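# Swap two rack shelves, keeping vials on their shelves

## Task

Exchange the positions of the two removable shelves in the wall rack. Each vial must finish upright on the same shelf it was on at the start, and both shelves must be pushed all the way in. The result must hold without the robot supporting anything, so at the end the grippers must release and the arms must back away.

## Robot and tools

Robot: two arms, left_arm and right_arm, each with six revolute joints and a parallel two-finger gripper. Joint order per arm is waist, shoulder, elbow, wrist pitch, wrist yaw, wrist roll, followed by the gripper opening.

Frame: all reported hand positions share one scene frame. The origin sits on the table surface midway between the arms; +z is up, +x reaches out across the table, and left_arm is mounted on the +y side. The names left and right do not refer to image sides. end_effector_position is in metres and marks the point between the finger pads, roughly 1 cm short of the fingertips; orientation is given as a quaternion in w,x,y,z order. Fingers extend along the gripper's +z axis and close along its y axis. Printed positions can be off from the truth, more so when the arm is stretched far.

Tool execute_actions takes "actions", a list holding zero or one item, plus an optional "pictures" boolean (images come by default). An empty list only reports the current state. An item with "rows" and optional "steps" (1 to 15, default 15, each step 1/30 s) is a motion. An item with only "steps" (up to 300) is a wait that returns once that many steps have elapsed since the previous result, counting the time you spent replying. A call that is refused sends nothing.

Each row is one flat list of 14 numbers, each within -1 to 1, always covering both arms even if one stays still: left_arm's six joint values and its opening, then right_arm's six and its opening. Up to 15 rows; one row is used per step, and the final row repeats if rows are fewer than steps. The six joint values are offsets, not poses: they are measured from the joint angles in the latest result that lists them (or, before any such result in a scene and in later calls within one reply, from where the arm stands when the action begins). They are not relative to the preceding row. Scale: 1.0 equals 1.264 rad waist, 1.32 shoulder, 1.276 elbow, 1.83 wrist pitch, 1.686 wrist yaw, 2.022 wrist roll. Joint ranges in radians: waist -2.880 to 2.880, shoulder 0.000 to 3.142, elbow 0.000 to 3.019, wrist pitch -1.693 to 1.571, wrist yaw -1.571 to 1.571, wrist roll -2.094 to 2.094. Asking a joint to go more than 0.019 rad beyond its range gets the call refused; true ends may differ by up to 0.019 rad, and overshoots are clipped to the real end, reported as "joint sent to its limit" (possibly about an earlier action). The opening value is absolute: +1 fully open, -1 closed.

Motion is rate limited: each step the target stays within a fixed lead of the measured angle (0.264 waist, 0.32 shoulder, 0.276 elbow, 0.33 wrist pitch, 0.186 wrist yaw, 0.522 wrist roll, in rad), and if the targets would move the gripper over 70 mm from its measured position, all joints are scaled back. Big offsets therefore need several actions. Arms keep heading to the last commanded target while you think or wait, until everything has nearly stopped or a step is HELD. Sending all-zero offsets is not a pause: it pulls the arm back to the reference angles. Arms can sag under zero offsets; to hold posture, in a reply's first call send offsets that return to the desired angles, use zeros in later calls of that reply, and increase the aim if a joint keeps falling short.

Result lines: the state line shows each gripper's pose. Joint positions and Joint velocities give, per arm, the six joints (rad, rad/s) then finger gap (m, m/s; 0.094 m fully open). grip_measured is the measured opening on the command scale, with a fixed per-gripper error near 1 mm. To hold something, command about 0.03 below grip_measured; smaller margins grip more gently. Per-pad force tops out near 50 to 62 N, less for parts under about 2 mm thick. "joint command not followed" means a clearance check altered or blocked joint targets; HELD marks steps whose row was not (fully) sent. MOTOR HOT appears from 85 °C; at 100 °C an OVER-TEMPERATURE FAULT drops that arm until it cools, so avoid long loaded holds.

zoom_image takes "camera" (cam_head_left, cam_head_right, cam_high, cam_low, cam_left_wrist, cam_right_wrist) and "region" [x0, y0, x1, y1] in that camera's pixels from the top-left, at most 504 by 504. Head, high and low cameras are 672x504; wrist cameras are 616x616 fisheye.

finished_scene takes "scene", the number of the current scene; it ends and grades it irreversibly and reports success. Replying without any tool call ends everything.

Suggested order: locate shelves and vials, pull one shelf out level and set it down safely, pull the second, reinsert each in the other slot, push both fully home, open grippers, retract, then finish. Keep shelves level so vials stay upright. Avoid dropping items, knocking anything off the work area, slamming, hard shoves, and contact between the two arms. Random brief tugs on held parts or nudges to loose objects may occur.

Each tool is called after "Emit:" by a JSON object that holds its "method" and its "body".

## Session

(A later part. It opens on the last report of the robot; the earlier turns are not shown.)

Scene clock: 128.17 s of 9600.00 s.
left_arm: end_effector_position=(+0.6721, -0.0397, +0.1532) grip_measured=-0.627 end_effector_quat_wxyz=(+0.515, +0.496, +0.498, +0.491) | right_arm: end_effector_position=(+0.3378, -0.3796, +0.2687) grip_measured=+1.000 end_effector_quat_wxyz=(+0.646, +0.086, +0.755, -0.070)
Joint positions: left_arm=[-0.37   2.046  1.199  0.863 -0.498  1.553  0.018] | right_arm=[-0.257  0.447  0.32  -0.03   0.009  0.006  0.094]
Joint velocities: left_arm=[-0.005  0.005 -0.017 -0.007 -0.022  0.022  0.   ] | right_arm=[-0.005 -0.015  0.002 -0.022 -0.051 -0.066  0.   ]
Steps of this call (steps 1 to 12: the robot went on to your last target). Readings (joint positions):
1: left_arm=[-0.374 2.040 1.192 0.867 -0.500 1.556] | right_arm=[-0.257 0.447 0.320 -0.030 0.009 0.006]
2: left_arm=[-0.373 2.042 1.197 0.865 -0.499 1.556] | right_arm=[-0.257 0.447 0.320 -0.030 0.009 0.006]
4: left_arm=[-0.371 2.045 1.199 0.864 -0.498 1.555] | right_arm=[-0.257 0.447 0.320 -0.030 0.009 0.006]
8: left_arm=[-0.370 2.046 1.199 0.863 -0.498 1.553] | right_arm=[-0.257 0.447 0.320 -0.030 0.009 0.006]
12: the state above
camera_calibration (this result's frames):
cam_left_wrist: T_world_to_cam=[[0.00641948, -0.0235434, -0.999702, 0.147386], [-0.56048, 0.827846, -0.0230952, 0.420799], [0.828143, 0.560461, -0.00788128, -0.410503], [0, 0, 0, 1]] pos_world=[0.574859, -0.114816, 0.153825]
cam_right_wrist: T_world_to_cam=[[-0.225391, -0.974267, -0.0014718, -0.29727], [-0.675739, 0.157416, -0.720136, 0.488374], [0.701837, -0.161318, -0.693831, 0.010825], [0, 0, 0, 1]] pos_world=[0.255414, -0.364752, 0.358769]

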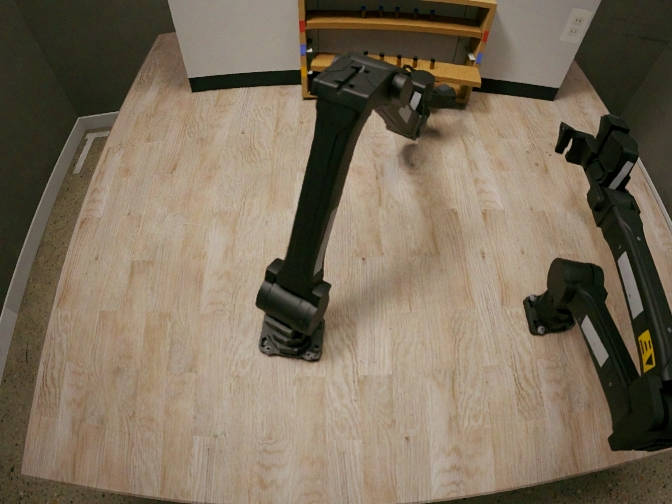

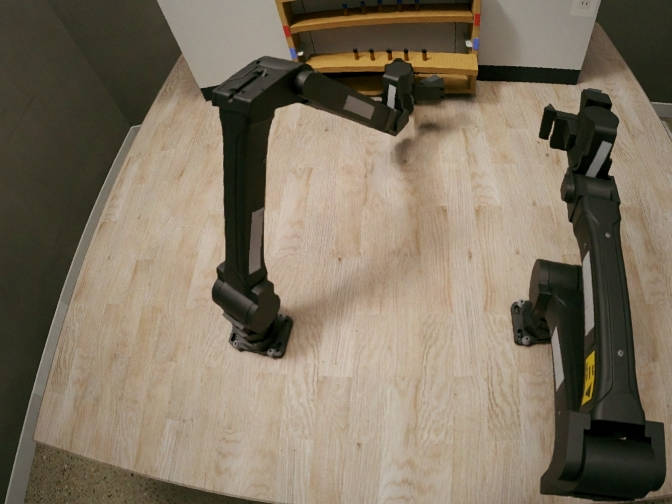

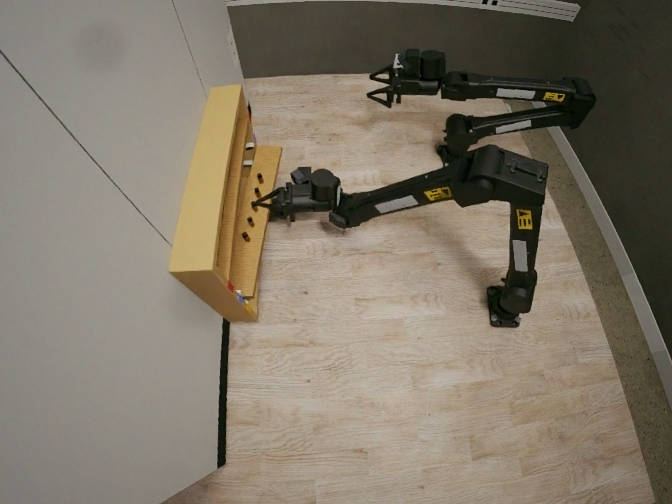

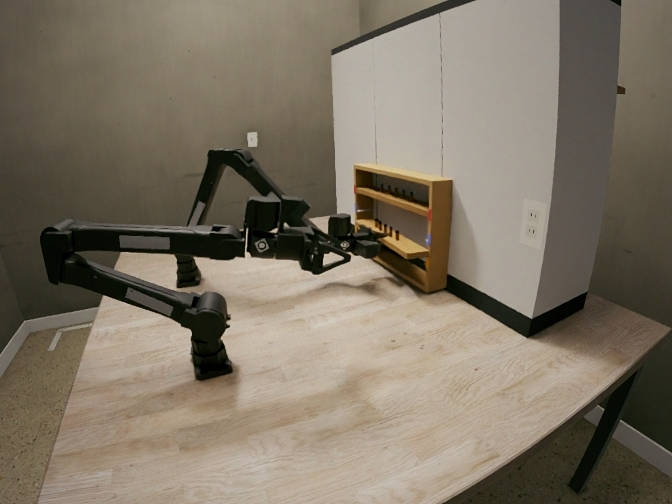

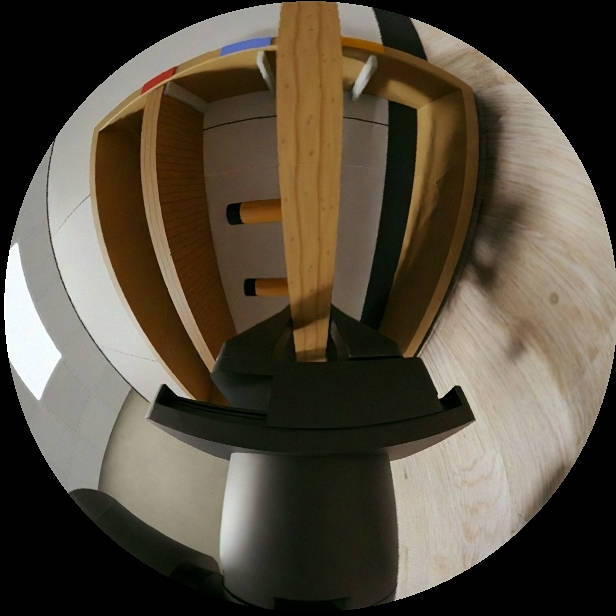

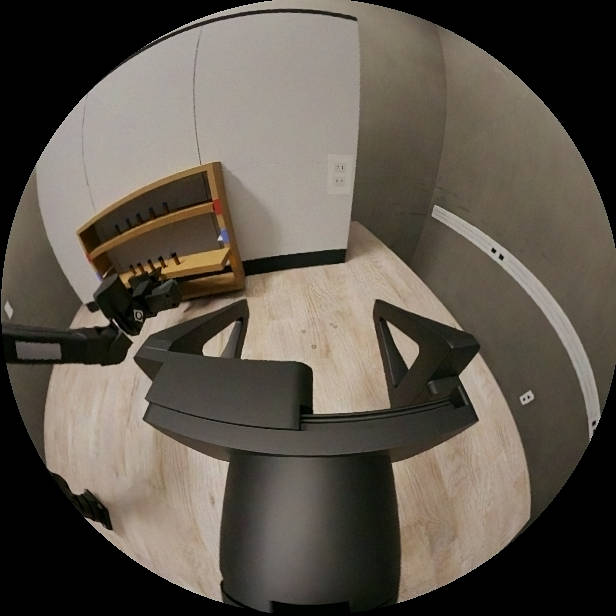

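Emit:
{"method": "execute_actions", "body": {"actions": [{"rows":[[0.008,-0.03,0.03,0.015,0,0,-0.66,0,0,0,0,0,0,1],[0.011,-0.03,0.03,0.015,0,0,-0.66,0,0,0,0,0,0,1],[0.014,-0.03,0.03,0.015,0,0,-0.66,0,0,0,0,0,0,1],[0.017,-0.03,0.03,0.015,0,0,-0.66,0,0,0,0,0,0,1],[0.02,-0.03,0.03,0.015,0,0,-0.66,0,0,0,0,0,0,1],[0.023,-0.03,0.03,0.015,0,0,-0.66,0,0,0,0,0,0,1],[0.026,-0.03,0.03,0.015,0,0,-0.66,0,0,0,0,0,0,1],[0.028,-0.03,0.03,0.015,0,0,-0.66,0,0,0,0,0,0,1]]}]}}

Emit:
{"method": "zoom_image", "body": {"camera": "cam_high", "region": [190, 100, 330, 340]}}

Scene clock: 134.37 s of 9600.00 s.
left_arm: end_effector_position=(+0.6758, -0.0326, +0.1532) grip_measured=-0.627 end_effector_quat_wxyz=(+0.514, +0.494, +0.499, +0.492) | right_arm: end_effector_position=(+0.3378, -0.3796, +0.2687) grip_measured=+1.000 end_effector_quat_wxyz=(+0.646, +0.086, +0.755, -0.070)
Joint positions: left_arm=[-0.358  2.046  1.199  0.863 -0.49   1.552  0.018] | right_arm=[-0.257  0.447  0.32  -0.03   0.009  0.006  0.094]
Joint velocities: left_arm=[ 0.034 -0.015 -0.007 -0.002 -0.051  0.066  0.   ] | right_arm=[ 0.015  0.005 -0.002 -0.017 -0.022 -0.007  0.   ]
Steps of this call (steps 1 to 30: the robot went on to your last target; steps 31 to 90: nothing new was sent; then 2.70 s passed at rest; steps 91 to 105: all 15 steps of this action). Readings (joint positions):
91: left_arm=[-0.370 2.046 1.199 0.863 -0.496 1.552] | right_arm=[-0.257 0.447 0.320 -0.030 0.009 0.006]
92: left_arm=[-0.370 2.046 1.199 0.863 -0.495 1.552] | right_arm=[-0.257 0.447 0.320 -0.030 0.009 0.006]
94: left_arm=[-0.370 2.046 1.199 0.863 -0.495 1.552] | right_arm=[-0.257 0.447 0.320 -0.030 0.009 0.006]
98: left_arm=[-0.367 2.046 1.199 0.863 -0.492 1.552] | right_arm=[-0.257 0.447 0.320 -0.030 0.009 0.006]
105: the state above
camera_calibration (this result's frames):
cam_left_wrist: T_world_to_cam=[[0.00657547, -0.0237835, -0.999696, 0.147426], [-0.563944, 0.825483, -0.0233482, 0.41925], [0.825787, 0.563926, -0.00798462, -0.415766], [0, 0, 0, 1]] pos_world=[0.578798, -0.108116, 0.153851]
cam_right_wrist: T_world_to_cam=[[-0.225391, -0.974267, -0.0014718, -0.29727], [-0.675739, 0.157416, -0.720136, 0.488374], [0.701837, -0.161318, -0.693831, 0.010825], [0, 0, 0, 1]] pos_world=[0.255414, -0.364752, 0.358769]

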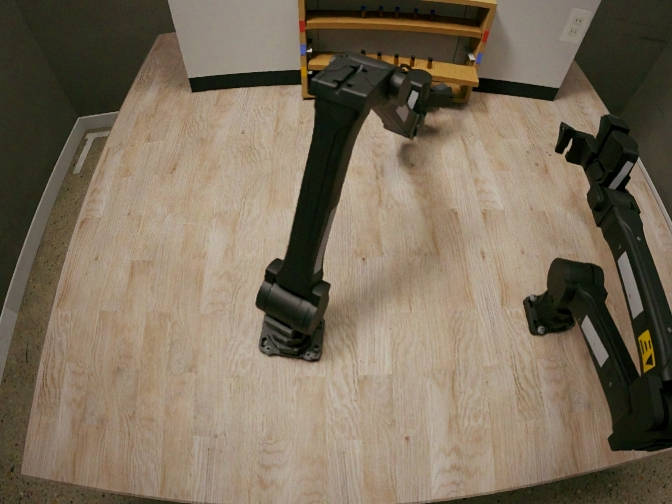

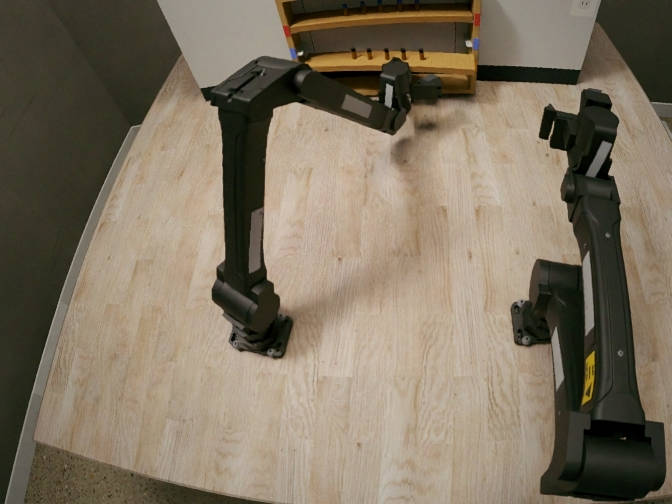

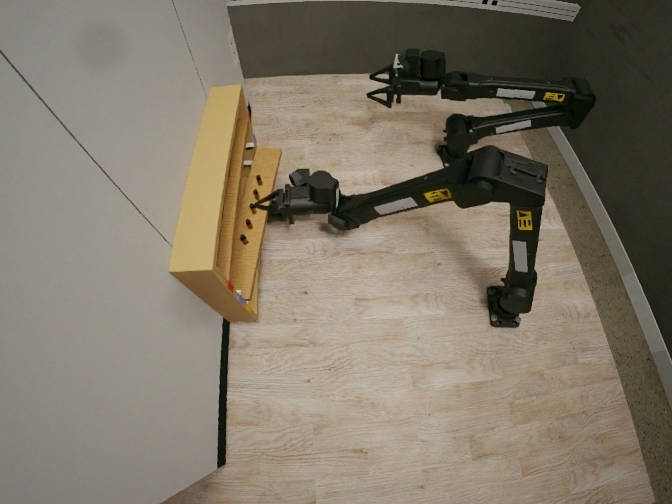

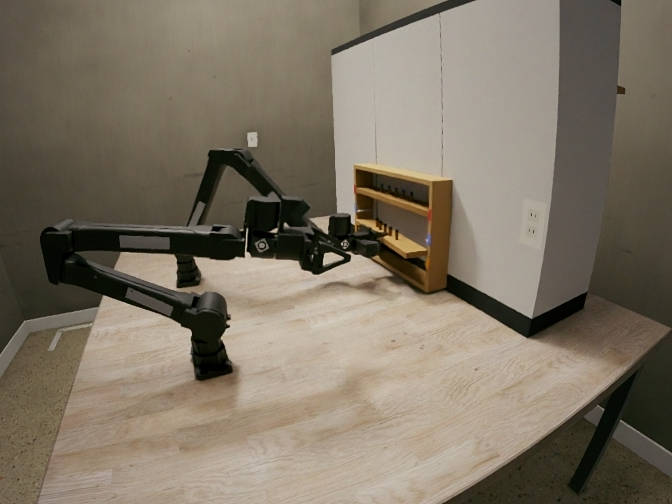

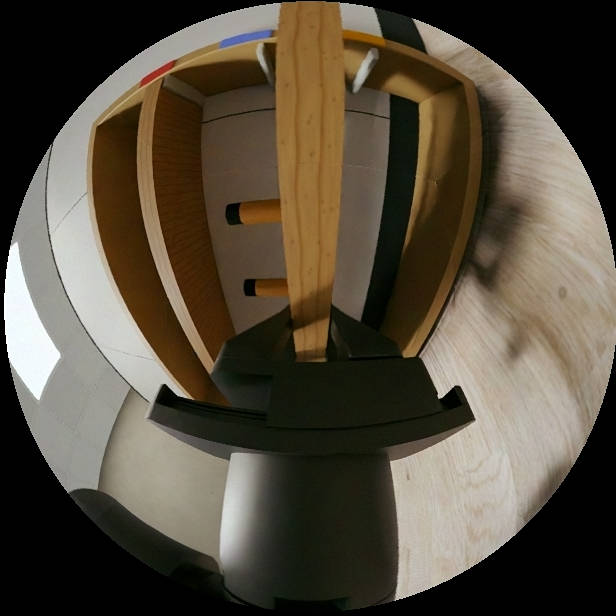

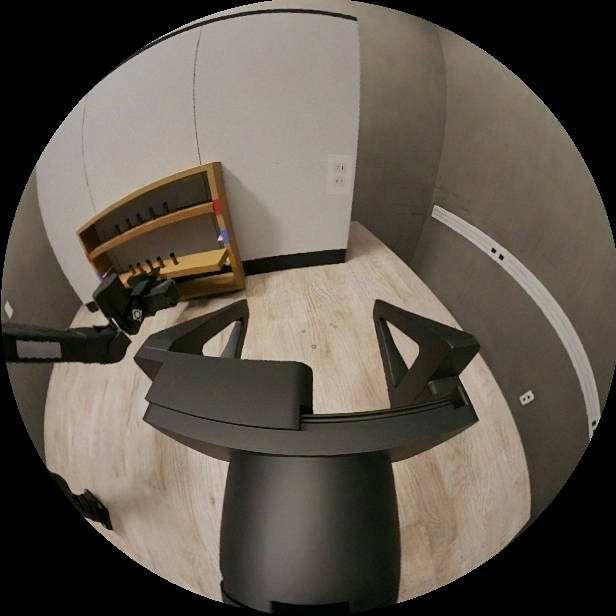

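Region (190, 100, 330, 340) of cam_high's 672x504 image, scaled by 2.100, with more detail than that image has; it fills the left 294 columns of this view, and the rest is white.

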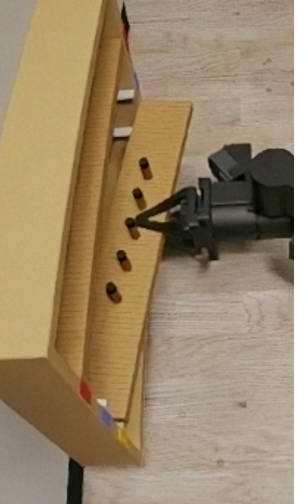

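Emit:
{"method": "execute_actions", "body": {"actions": [{"rows":[[-0.01,-0.043,0.018,0.02,0,0,-0.66,0,0,0,0,0,0,1],[-0.014,-0.045,0.014,0.021,0,0,-0.66,0,0,0,0,0,0,1],[-0.018,-0.047,0.01,0.022,-0.005,0,-0.66,0,0,0,0,0,0,1],[-0.023,-0.05,0.005,0.023,-0.012,0,-0.66,0,0,0,0,0,0,1],[-0.028,-0.053,0,0.024,-0.022,0,-0.66,0,0,0,0,0,0,1],[-0.034,-0.056,-0.005,0.025,-0.034,0,-0.66,0,0,0,0,0,0,1],[-0.04,-0.059,-0.011,0.026,-0.048,0,-0.66,0,0,0,0,0,0,1],[-0.046,-0.062,-0.017,0.027,-0.064,0,-0.66,0,0,0,0,0,0,1],[-0.052,-0.065,-0.023,0.028,-0.082,0,-0.66,0,0,0,0,0,0,1],[-0.058,-0.068,-0.029,0.029,-0.1,0,-0.66,0,0,0,0,0,0,1],[-0.064,-0.071,-0.034,0.03,-0.119,0,-0.66,0,0,0,0,0,0,1],[-0.069,-0.073,-0.038,0.031,-0.138,0,-0.66,0,0,0,0,0,0,1],[-0.074,-0.075,-0.042,0.032,-0.156,0,-0.66,0,0,0,0,0,0,1],[-0.078,-0.076,-0.044,0.033,-0.172,0,-0.66,0,0,0,0,0,0,1],[-0.081,-0.077,-0.046,0.033,-0.186,0,-0.66,0,0,0,0,0,0,1]]}], "pictures": false}}

Emit:
{"method": "execute_actions", "body": {"actions": [{"steps":15}]}}

Emit:
{"method": "zoom_image", "body": {"camera": "cam_high", "region": [190, 100, 330, 340]}}

Emit:
{"method": "zoom_image", "body": {"camera": "cam_head_right", "region": [270, 0, 500, 110]}}

Scene clock: 145.40 s of 9600.00 s.
left_arm: end_effector_position=(+0.6289, -0.0298, +0.1457) grip_measured=-0.627 end_effector_quat_wxyz=(+0.455, +0.449, +0.548, +0.539) | right_arm: end_effector_position=(+0.3378, -0.3796, +0.2687) grip_measured=+1.000 end_effector_quat_wxyz=(+0.646, +0.086, +0.755, -0.070)
Joint positions: left_arm=[-0.445  2.015  1.129  0.879 -0.778  1.551  0.018] | right_arm=[-0.257  0.447  0.32  -0.03   0.009  0.006  0.094]
Joint velocities: left_arm=[-0.2   -0.083 -0.095  0.046 -0.696  0.022  0.   ] | right_arm=[-0.005 -0.005  0.002  0.007  0.051 -0.051  0.   ]
Steps of this call (steps 1 to 15: the robot went on to your last target; steps 16 to 90: nothing new was sent; then 7.53 s passed at rest; steps 91 to 105: all 15 steps of this action). Readings (joint positions):
91: left_arm=[-0.357 2.046 1.199 0.863 -0.488 1.552] | right_arm=[-0.257 0.447 0.320 -0.030 0.009 0.006]
92: left_arm=[-0.358 2.046 1.199 0.863 -0.488 1.552] | right_arm=[-0.257 0.447 0.320 -0.030 0.009 0.006]
94: left_arm=[-0.363 2.046 1.197 0.863 -0.494 1.552] | right_arm=[-0.257 0.447 0.320 -0.030 0.009 0.006]
98: left_arm=[-0.386 2.038 1.177 0.866 -0.570 1.552] | right_arm=[-0.257 0.447 0.320 -0.030 0.009 0.006]
105: the state above

Scene clock: 145.90 s of 9600.00 s.
left_arm: end_effector_position=(+0.6227, -0.0339, +0.1513) grip_measured=-0.627 end_effector_quat_wxyz=(+0.456, +0.443, +0.550, +0.541) | right_arm: end_effector_position=(+0.3378, -0.3796, +0.2687) grip_measured=+1.000 end_effector_quat_wxyz=(+0.646, +0.086, +0.755, -0.070)
Joint positions: left_arm=[-0.459  2.005  1.124  0.885 -0.801  1.551  0.018] | right_arm=[-0.257  0.447  0.32  -0.03   0.009  0.006  0.094]
Joint velocities: left_arm=[-0.015 -0.015  0.002  0.002  0.007 -0.022 -0.001] | right_arm=[ 0.005 -0.005 -0.012 -0.002 -0.051 -0.095  0.   ]
Steps of this call (steps 1 to 15: the robot went on to your last target). Readings (joint positions):
1: left_arm=[-0.451 2.013 1.126 0.880 -0.793 1.551] | right_arm=[-0.257 0.447 0.320 -0.030 0.009 0.006]
2: left_arm=[-0.455 2.011 1.124 0.882 -0.799 1.551] | right_arm=[-0.257 0.447 0.320 -0.030 0.009 0.006]
4: left_arm=[-0.459 2.008 1.124 0.883 -0.800 1.551] | right_arm=[-0.257 0.447 0.320 -0.030 0.009 0.006]
8: left_arm=[-0.459 2.005 1.124 0.885 -0.800 1.551] | right_arm=[-0.257 0.447 0.320 -0.030 0.009 0.006]
15: the state above
camera_calibration (this result's frames):
cam_left_wrist: T_world_to_cam=[[-0.000291335, -0.0202234, -0.999795, 0.150222], [-0.723448, 0.690242, -0.0137511, 0.483605], [0.690379, 0.723296, -0.0148316, -0.280429], [0, 0, 0, 1]] pos_world=[0.543509, -0.127933, 0.152683]
cam_right_wrist: T_world_to_cam=[[-0.225391, -0.974267, -0.0014718, -0.29727], [-0.675739, 0.157416, -0.720136, 0.488374], [0.701837, -0.161318, -0.693831, 0.010825], [0, 0, 0, 1]] pos_world=[0.255414, -0.364752, 0.358769]

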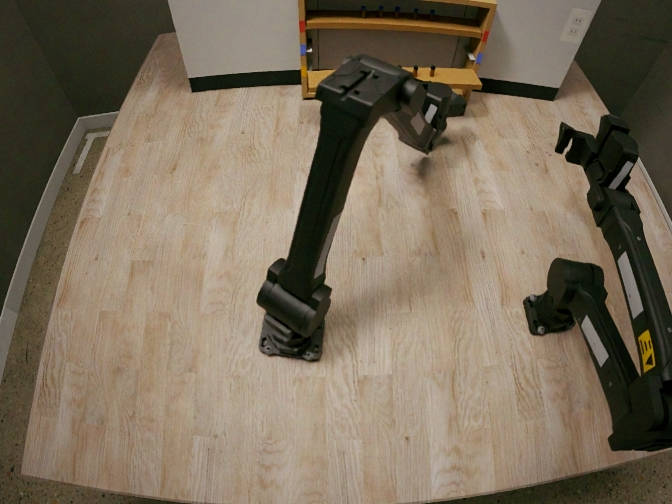

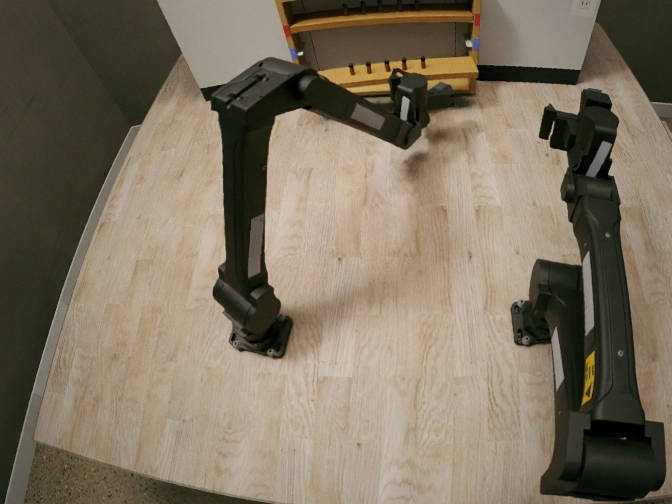

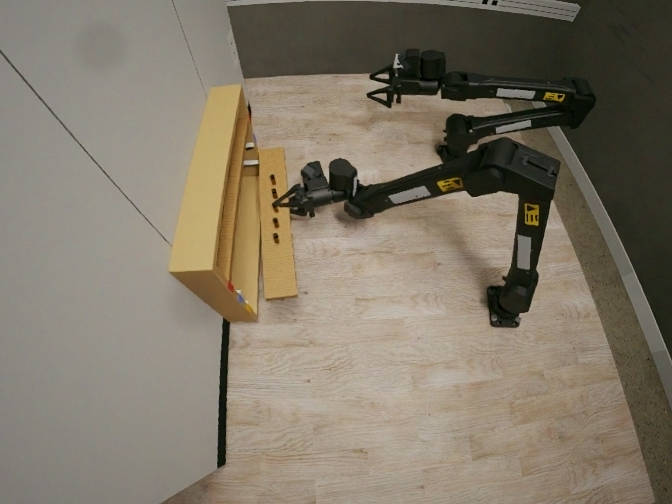

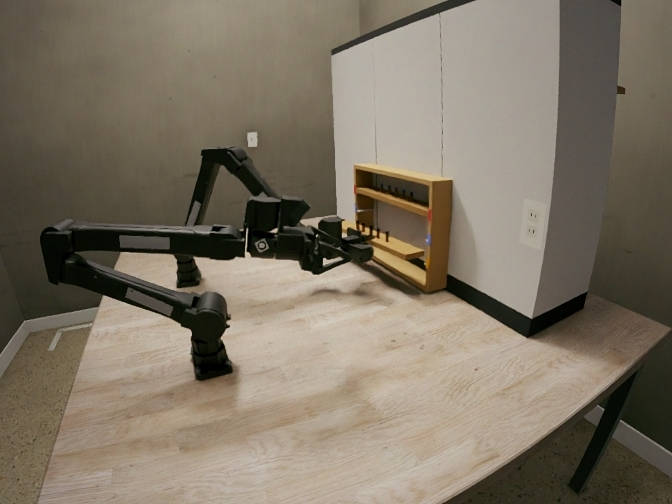

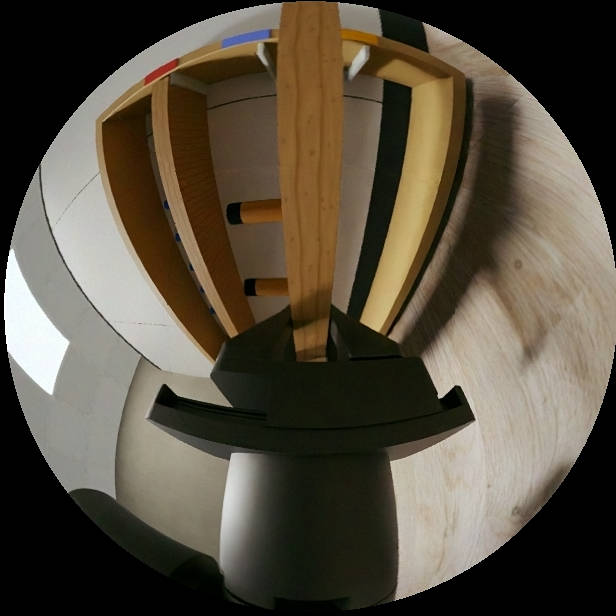

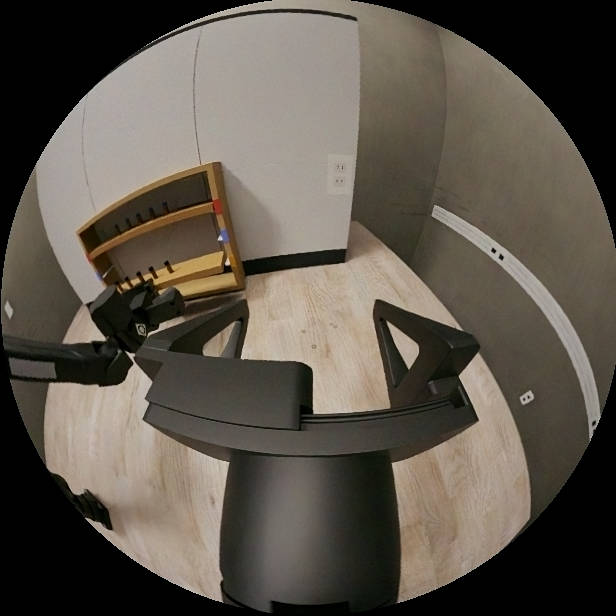

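Region (190, 100, 330, 340) of cam_high's 672x504 image, scaled by 2.100, with more detail than that image has; it fills the left 294 columns of this view, and the rest is white.

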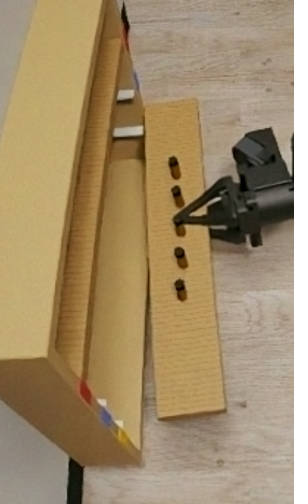

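Region (270, 0, 500, 110) of cam_head_right's 672x504 image, scaled by 2.191, with more detail than that image has; it fills the top 241 rows of this view, and the rest is white.

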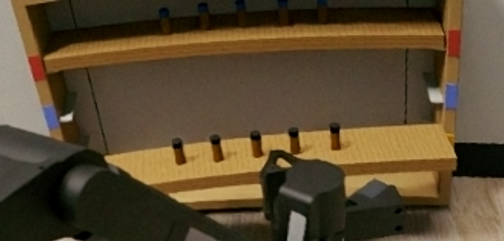

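Emit:
{"method": "execute_actions", "body": {"actions": [{"rows":[[0.008,-0.035,0.035,0.015,0,0,-0.66,0,0,0,0,0,0,1],[0.012,-0.035,0.035,0.015,0.005,0,-0.66,0,0,0,0,0,0,1],[0.016,-0.035,0.035,0.015,0.012,0,-0.66,0,0,0,0,0,0,1],[0.02,-0.035,0.035,0.015,0.02,0,-0.66,0,0,0,0,0,0,1],[0.024,-0.035,0.035,0.015,0.029,0,-0.66,0,0,0,0,0,0,1],[0.028,-0.035,0.035,0.015,0.038,0,-0.66,0,0,0,0,0,0,1],[0.032,-0.035,0.035,0.015,0.047,0,-0.66,0,0,0,0,0,0,1],[0.036,-0.035,0.035,0.015,0.056,0,-0.66,0,0,0,0,0,0,1],[0.04,-0.035,0.035,0.015,0.065,0,-0.66,0,0,0,0,0,0,1],[0.043,-0.035,0.035,0.015,0.074,0,-0.66,0,0,0,0,0,0,1],[0.046,-0.035,0.035,0.015,0.082,0,-0.66,0,0,0,0,0,0,1],[0.046,-0.035,0.035,0.015,0.088,0,-0.66,0,0,0,0,0,0,1]]}], "pictures": false}}

Emit:
{"method": "execute_actions", "body": {"actions": [{"steps":12}]}}

Emit:
{"method": "zoom_image", "body": {"camera": "cam_high", "region": [190, 100, 330, 340]}}

Emit:
{"method": "zoom_image", "body": {"camera": "cam_head_left", "region": [280, 0, 510, 110]}}

Scene clock: 153.87 s of 9600.00 s.
left_arm: end_effector_position=(+0.6412, -0.0249, +0.1514) grip_measured=-0.627 end_effector_quat_wxyz=(+0.481, +0.468, +0.529, +0.520) | right_arm: end_effector_position=(+0.3378, -0.3796, +0.2687) grip_measured=+1.000 end_effector_quat_wxyz=(+0.646, +0.086, +0.755, -0.070)
Joint positions: left_arm=[-0.406  2.005  1.124  0.885 -0.656  1.551  0.018] | right_arm=[-0.257  0.447  0.32  -0.03   0.009  0.006  0.094]
Joint velocities: left_arm=[ 0.063  0.005 -0.002 -0.007  0.066  0.022  0.   ] | right_arm=[-0.015 -0.005 -0.007  0.002 -0.022  0.007  0.   ]
Steps of this call (steps 1 to 15: the robot went on to your last target; steps 16 to 170: nothing new was sent; then 1.80 s passed at rest; steps 171 to 185: all 15 steps of this action). Readings (joint positions):
171: left_arm=[-0.459 2.005 1.124 0.885 -0.801 1.551] | right_arm=[-0.257 0.447 0.320 -0.030 0.009 0.006]
172: left_arm=[-0.459 2.005 1.124 0.885 -0.799 1.551] | right_arm=[-0.257 0.447 0.320 -0.030 0.009 0.006]
174: left_arm=[-0.456 2.005 1.124 0.885 -0.782 1.551] | right_arm=[-0.257 0.447 0.320 -0.030 0.009 0.006]
178: left_arm=[-0.442 2.005 1.124 0.885 -0.721 1.551] | right_arm=[-0.257 0.447 0.320 -0.030 0.009 0.006]
185: the state above

Scene clock: 154.27 s of 9600.00 s.
left_arm: end_effector_position=(+0.6422, -0.0229, +0.1514) grip_measured=-0.627 end_effector_quat_wxyz=(+0.480, +0.467, +0.529, +0.521) | right_arm: end_effector_position=(+0.3378, -0.3796, +0.2687) grip_measured=+1.000 end_effector_quat_wxyz=(+0.646, +0.086, +0.755, -0.070)
Joint positions: left_arm=[-0.403  2.005  1.124  0.885 -0.655  1.551  0.018] | right_arm=[-0.257  0.447  0.32  -0.03   0.009  0.006  0.094]
Joint velocities: left_arm=[ 0.005 -0.015  0.002 -0.017 -0.081  0.066  0.   ] | right_arm=[-0.015 -0.015 -0.002  0.002 -0.051 -0.022  0.   ]
Steps of this call (steps 1 to 12: the robot went on to your last target). Readings (joint positions):
1: left_arm=[-0.404 2.005 1.124 0.885 -0.656 1.551] | right_arm=[-0.257 0.447 0.320 -0.030 0.009 0.006]
2: left_arm=[-0.403 2.005 1.124 0.885 -0.656 1.551] | right_arm=[-0.257 0.447 0.320 -0.030 0.009 0.006]
4: left_arm=[-0.403 2.005 1.124 0.885 -0.656 1.551] | right_arm=[-0.257 0.447 0.320 -0.030 0.009 0.006]
8: left_arm=[-0.403 2.005 1.124 0.885 -0.655 1.551] | right_arm=[-0.257 0.447 0.320 -0.030 0.009 0.006]
12: the state above
camera_calibration (this result's frames):
cam_left_wrist: T_world_to_cam=[[-0.00177946, -0.0196715, -0.999805, 0.151483], [-0.658744, 0.752244, -0.0136282, 0.449981], [0.752365, 0.658591, -0.014297, -0.343215], [0, 0, 0, 1]] pos_world=[0.554915, -0.109477, 0.152679]
cam_right_wrist: T_world_to_cam=[[-0.225391, -0.974267, -0.0014718, -0.29727], [-0.675739, 0.157416, -0.720136, 0.488374], [0.701837, -0.161318, -0.693831, 0.010825], [0, 0, 0, 1]] pos_world=[0.255414, -0.364752, 0.358769]

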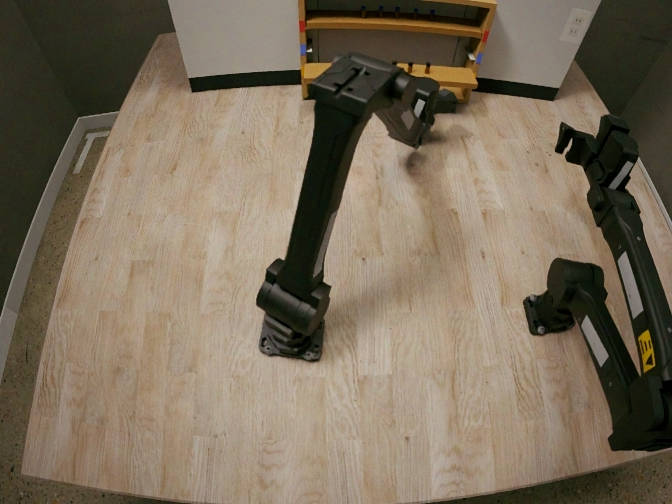

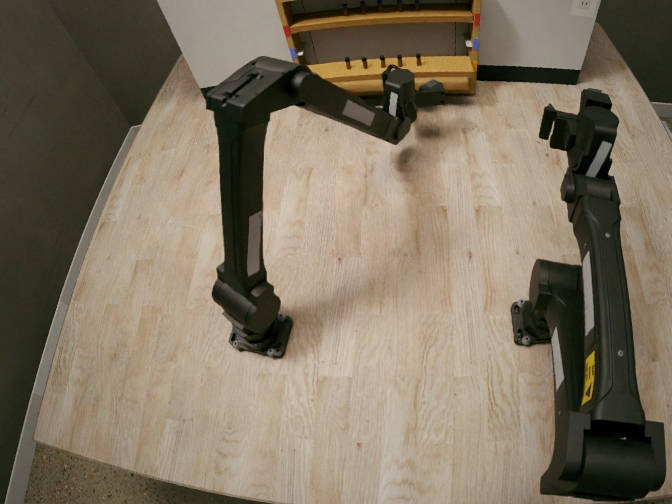

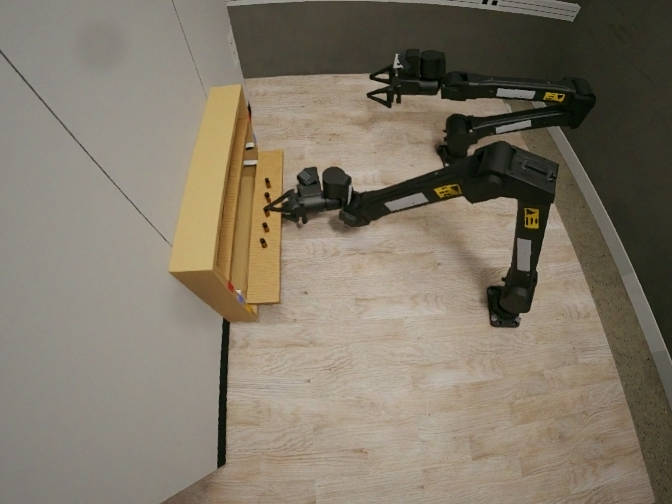

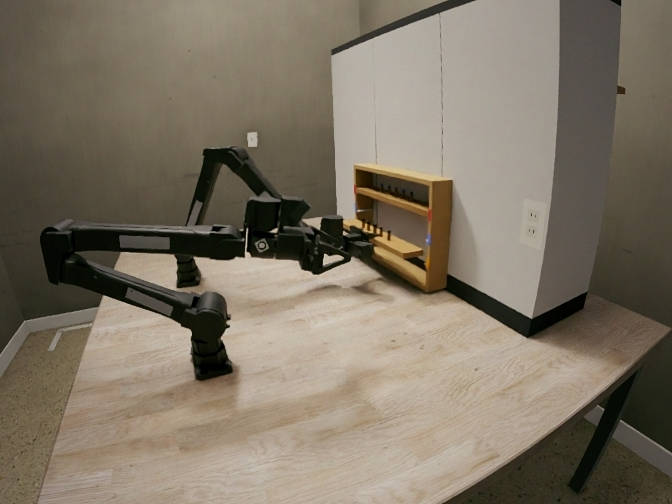

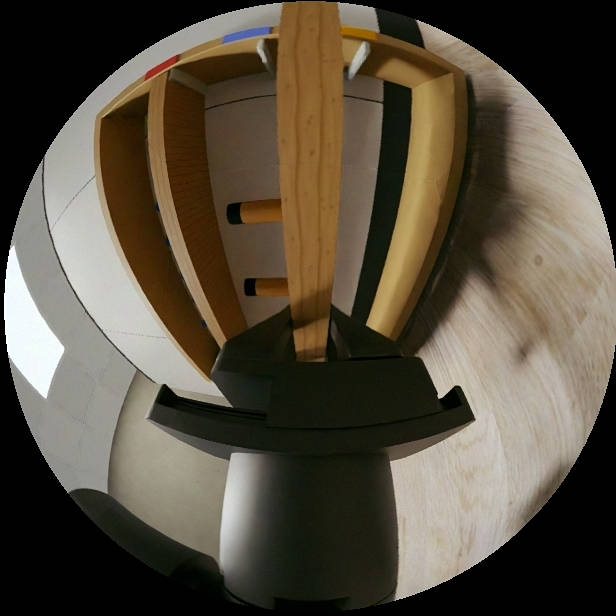

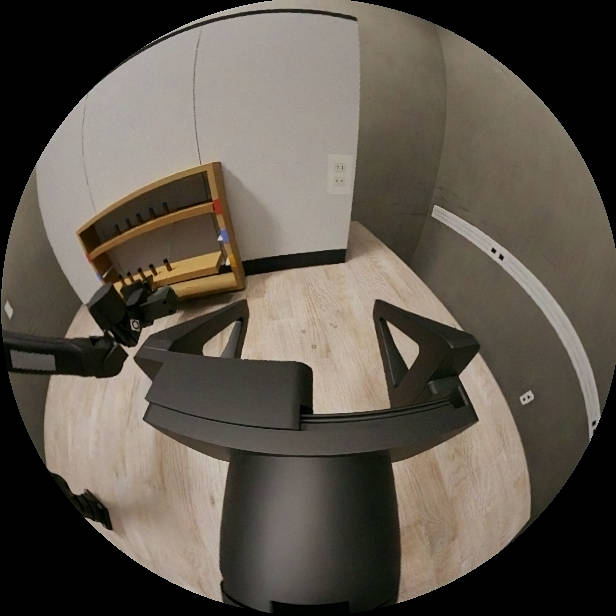

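Region (190, 100, 330, 340) of cam_high's 672x504 image, scaled by 2.100, with more detail than that image has; it fills the left 294 columns of this view, and the rest is white.

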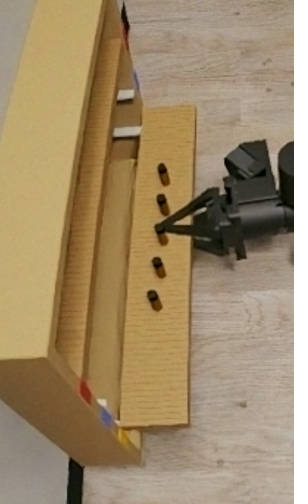

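Region (280, 0, 510, 110) of cam_head_left's 672x504 image, scaled by 2.191, with more detail than that image has; it fills the top 241 rows of this view, and the rest is white.

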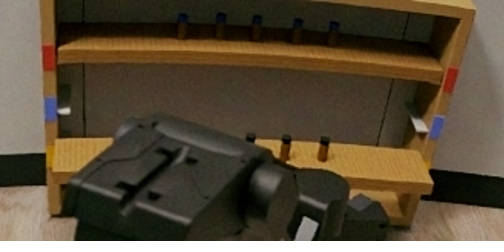

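Emit:
{"method": "execute_actions", "body": {"actions": [{"rows":[[0.009,-0.035,0.05,0.008,0,0,-0.66,0,0,0,0,0,0,1],[0.009,-0.033,0.055,0.007,0,0,-0.66,0,0,0,0,0,0,1],[0.009,-0.031,0.06,0.005,0.001,0,-0.66,0,0,0,0,0,0,1],[0.009,-0.029,0.065,0.003,0.002,0,-0.66,0,0,0,0,0,0,1],[0.009,-0.027,0.07,0.001,0.002,0,-0.66,0,0,0,0,0,0,1],[0.009,-0.025,0.075,0,0.003,0,-0.66,0,0,0,0,0,0,1],[0.009,-0.023,0.08,-0.002,0.003,0,-0.66,0,0,0,0,0,0,1],[0.009,-0.021,0.085,-0.003,0.004,0,-0.66,0,0,0,0,0,0,1],[0.009,-0.019,0.089,-0.004,0.004,0,-0.66,0,0,0,0,0,0,1],[0.009,-0.018,0.092,-0.005,0.004,0,-0.66,0,0,0,0,0,0,1]]}]}}

Emit:
{"method": "zoom_image", "body": {"camera": "cam_head_left", "region": [280, 0, 510, 110]}}

Scene clock: 162.90 s of 9600.00 s.
left_arm: end_effector_position=(+0.6544, -0.0308, +0.1642) grip_measured=-0.627 end_effector_quat_wxyz=(+0.488, +0.462, +0.527, +0.520) | right_arm: end_effector_position=(+0.3378, -0.3796, +0.2687) grip_measured=+1.000 end_effector_quat_wxyz=(+0.646, +0.086, +0.755, -0.070)
Joint positions: left_arm=[-0.402  2.011  1.172  0.862 -0.649  1.55   0.018] | right_arm=[-0.257  0.447  0.32  -0.03   0.009  0.006  0.094]
Joint velocities: left_arm=[ 0.005 -0.015  0.037 -0.012  0.037 -0.022 -0.   ] | right_arm=[-0.034 -0.015 -0.007 -0.017 -0.037 -0.081  0.   ]
Steps of this call (steps 1 to 15: the robot went on to your last target; steps 16 to 90: nothing new was sent; then 5.13 s passed at rest; steps 91 to 105: all 15 steps of this action). Readings (joint positions):
91: left_arm=[-0.403 2.005 1.124 0.885 -0.655 1.551] | right_arm=[-0.257 0.447 0.320 -0.030 0.009 0.006]
92: left_arm=[-0.403 2.005 1.124 0.885 -0.655 1.551] | right_arm=[-0.257 0.447 0.320 -0.030 0.009 0.006]
94: left_arm=[-0.403 2.005 1.125 0.881 -0.655 1.551] | right_arm=[-0.257 0.447 0.320 -0.030 0.009 0.006]
98: left_arm=[-0.403 2.007 1.141 0.868 -0.655 1.551] | right_arm=[-0.257 0.447 0.320 -0.030 0.009 0.006]
105: the state above
camera_calibration (this result's frames):
cam_left_wrist: T_world_to_cam=[[0.0141923, -0.0309612, -0.99942, 0.153346], [-0.654621, 0.75525, -0.032693, 0.464655], [0.755824, 0.654705, -0.00954915, -0.35025], [0, 0, 0, 1]] pos_world=[0.566724, -0.116872, 0.165103]
cam_right_wrist: T_world_to_cam=[[-0.225391, -0.974267, -0.0014718, -0.29727], [-0.675739, 0.157416, -0.720136, 0.488374], [0.701837, -0.161318, -0.693831, 0.010825], [0, 0, 0, 1]] pos_world=[0.255414, -0.364752, 0.358769]

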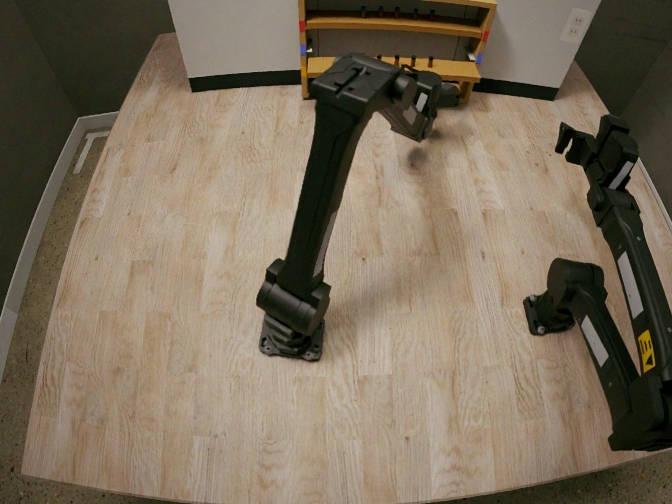

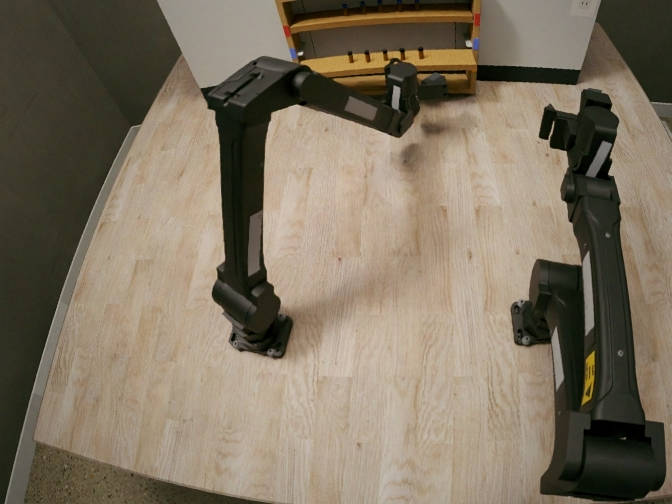

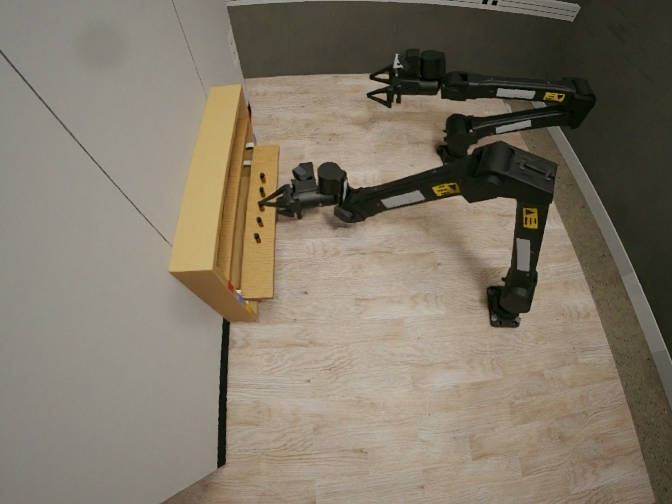

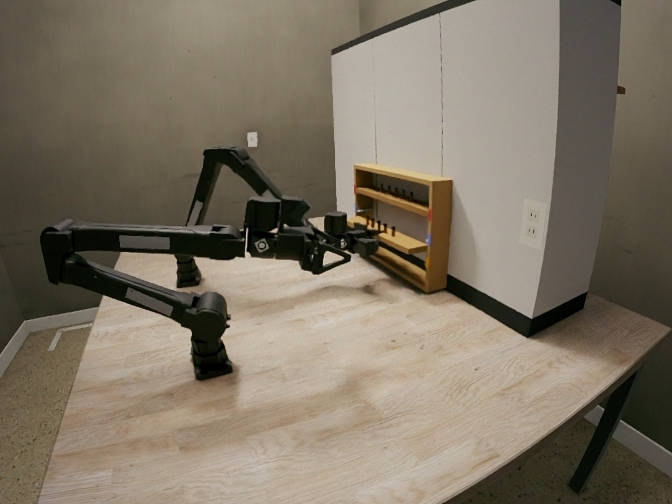

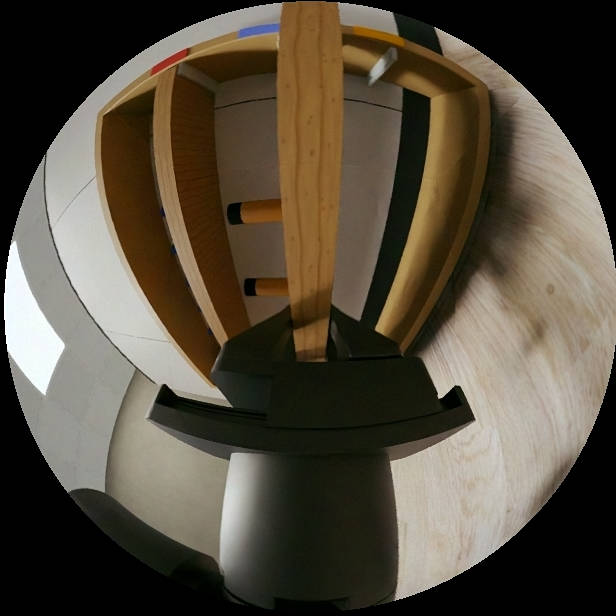

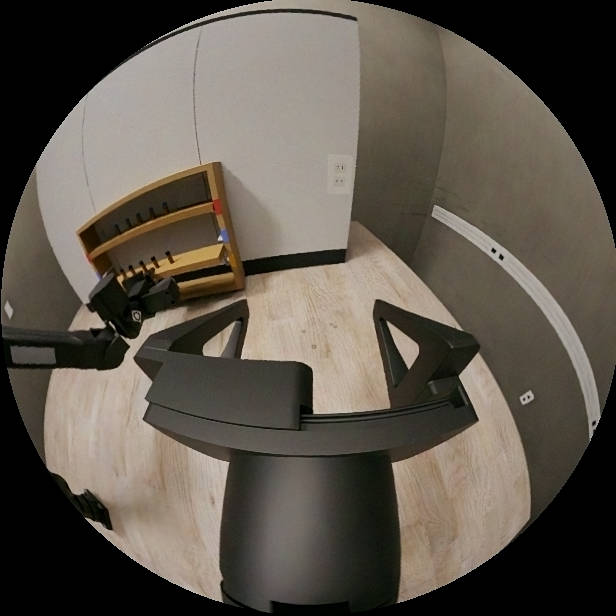

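Region (280, 0, 510, 110) of cam_head_left's 672x504 image, scaled by 2.191, with more detail than that image has; it fills the top 241 rows of this view, and the rest is white.

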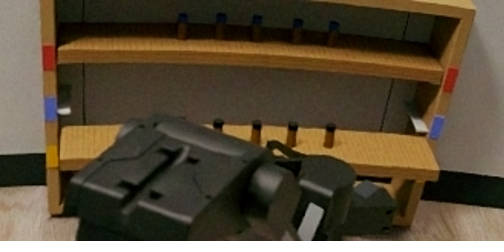

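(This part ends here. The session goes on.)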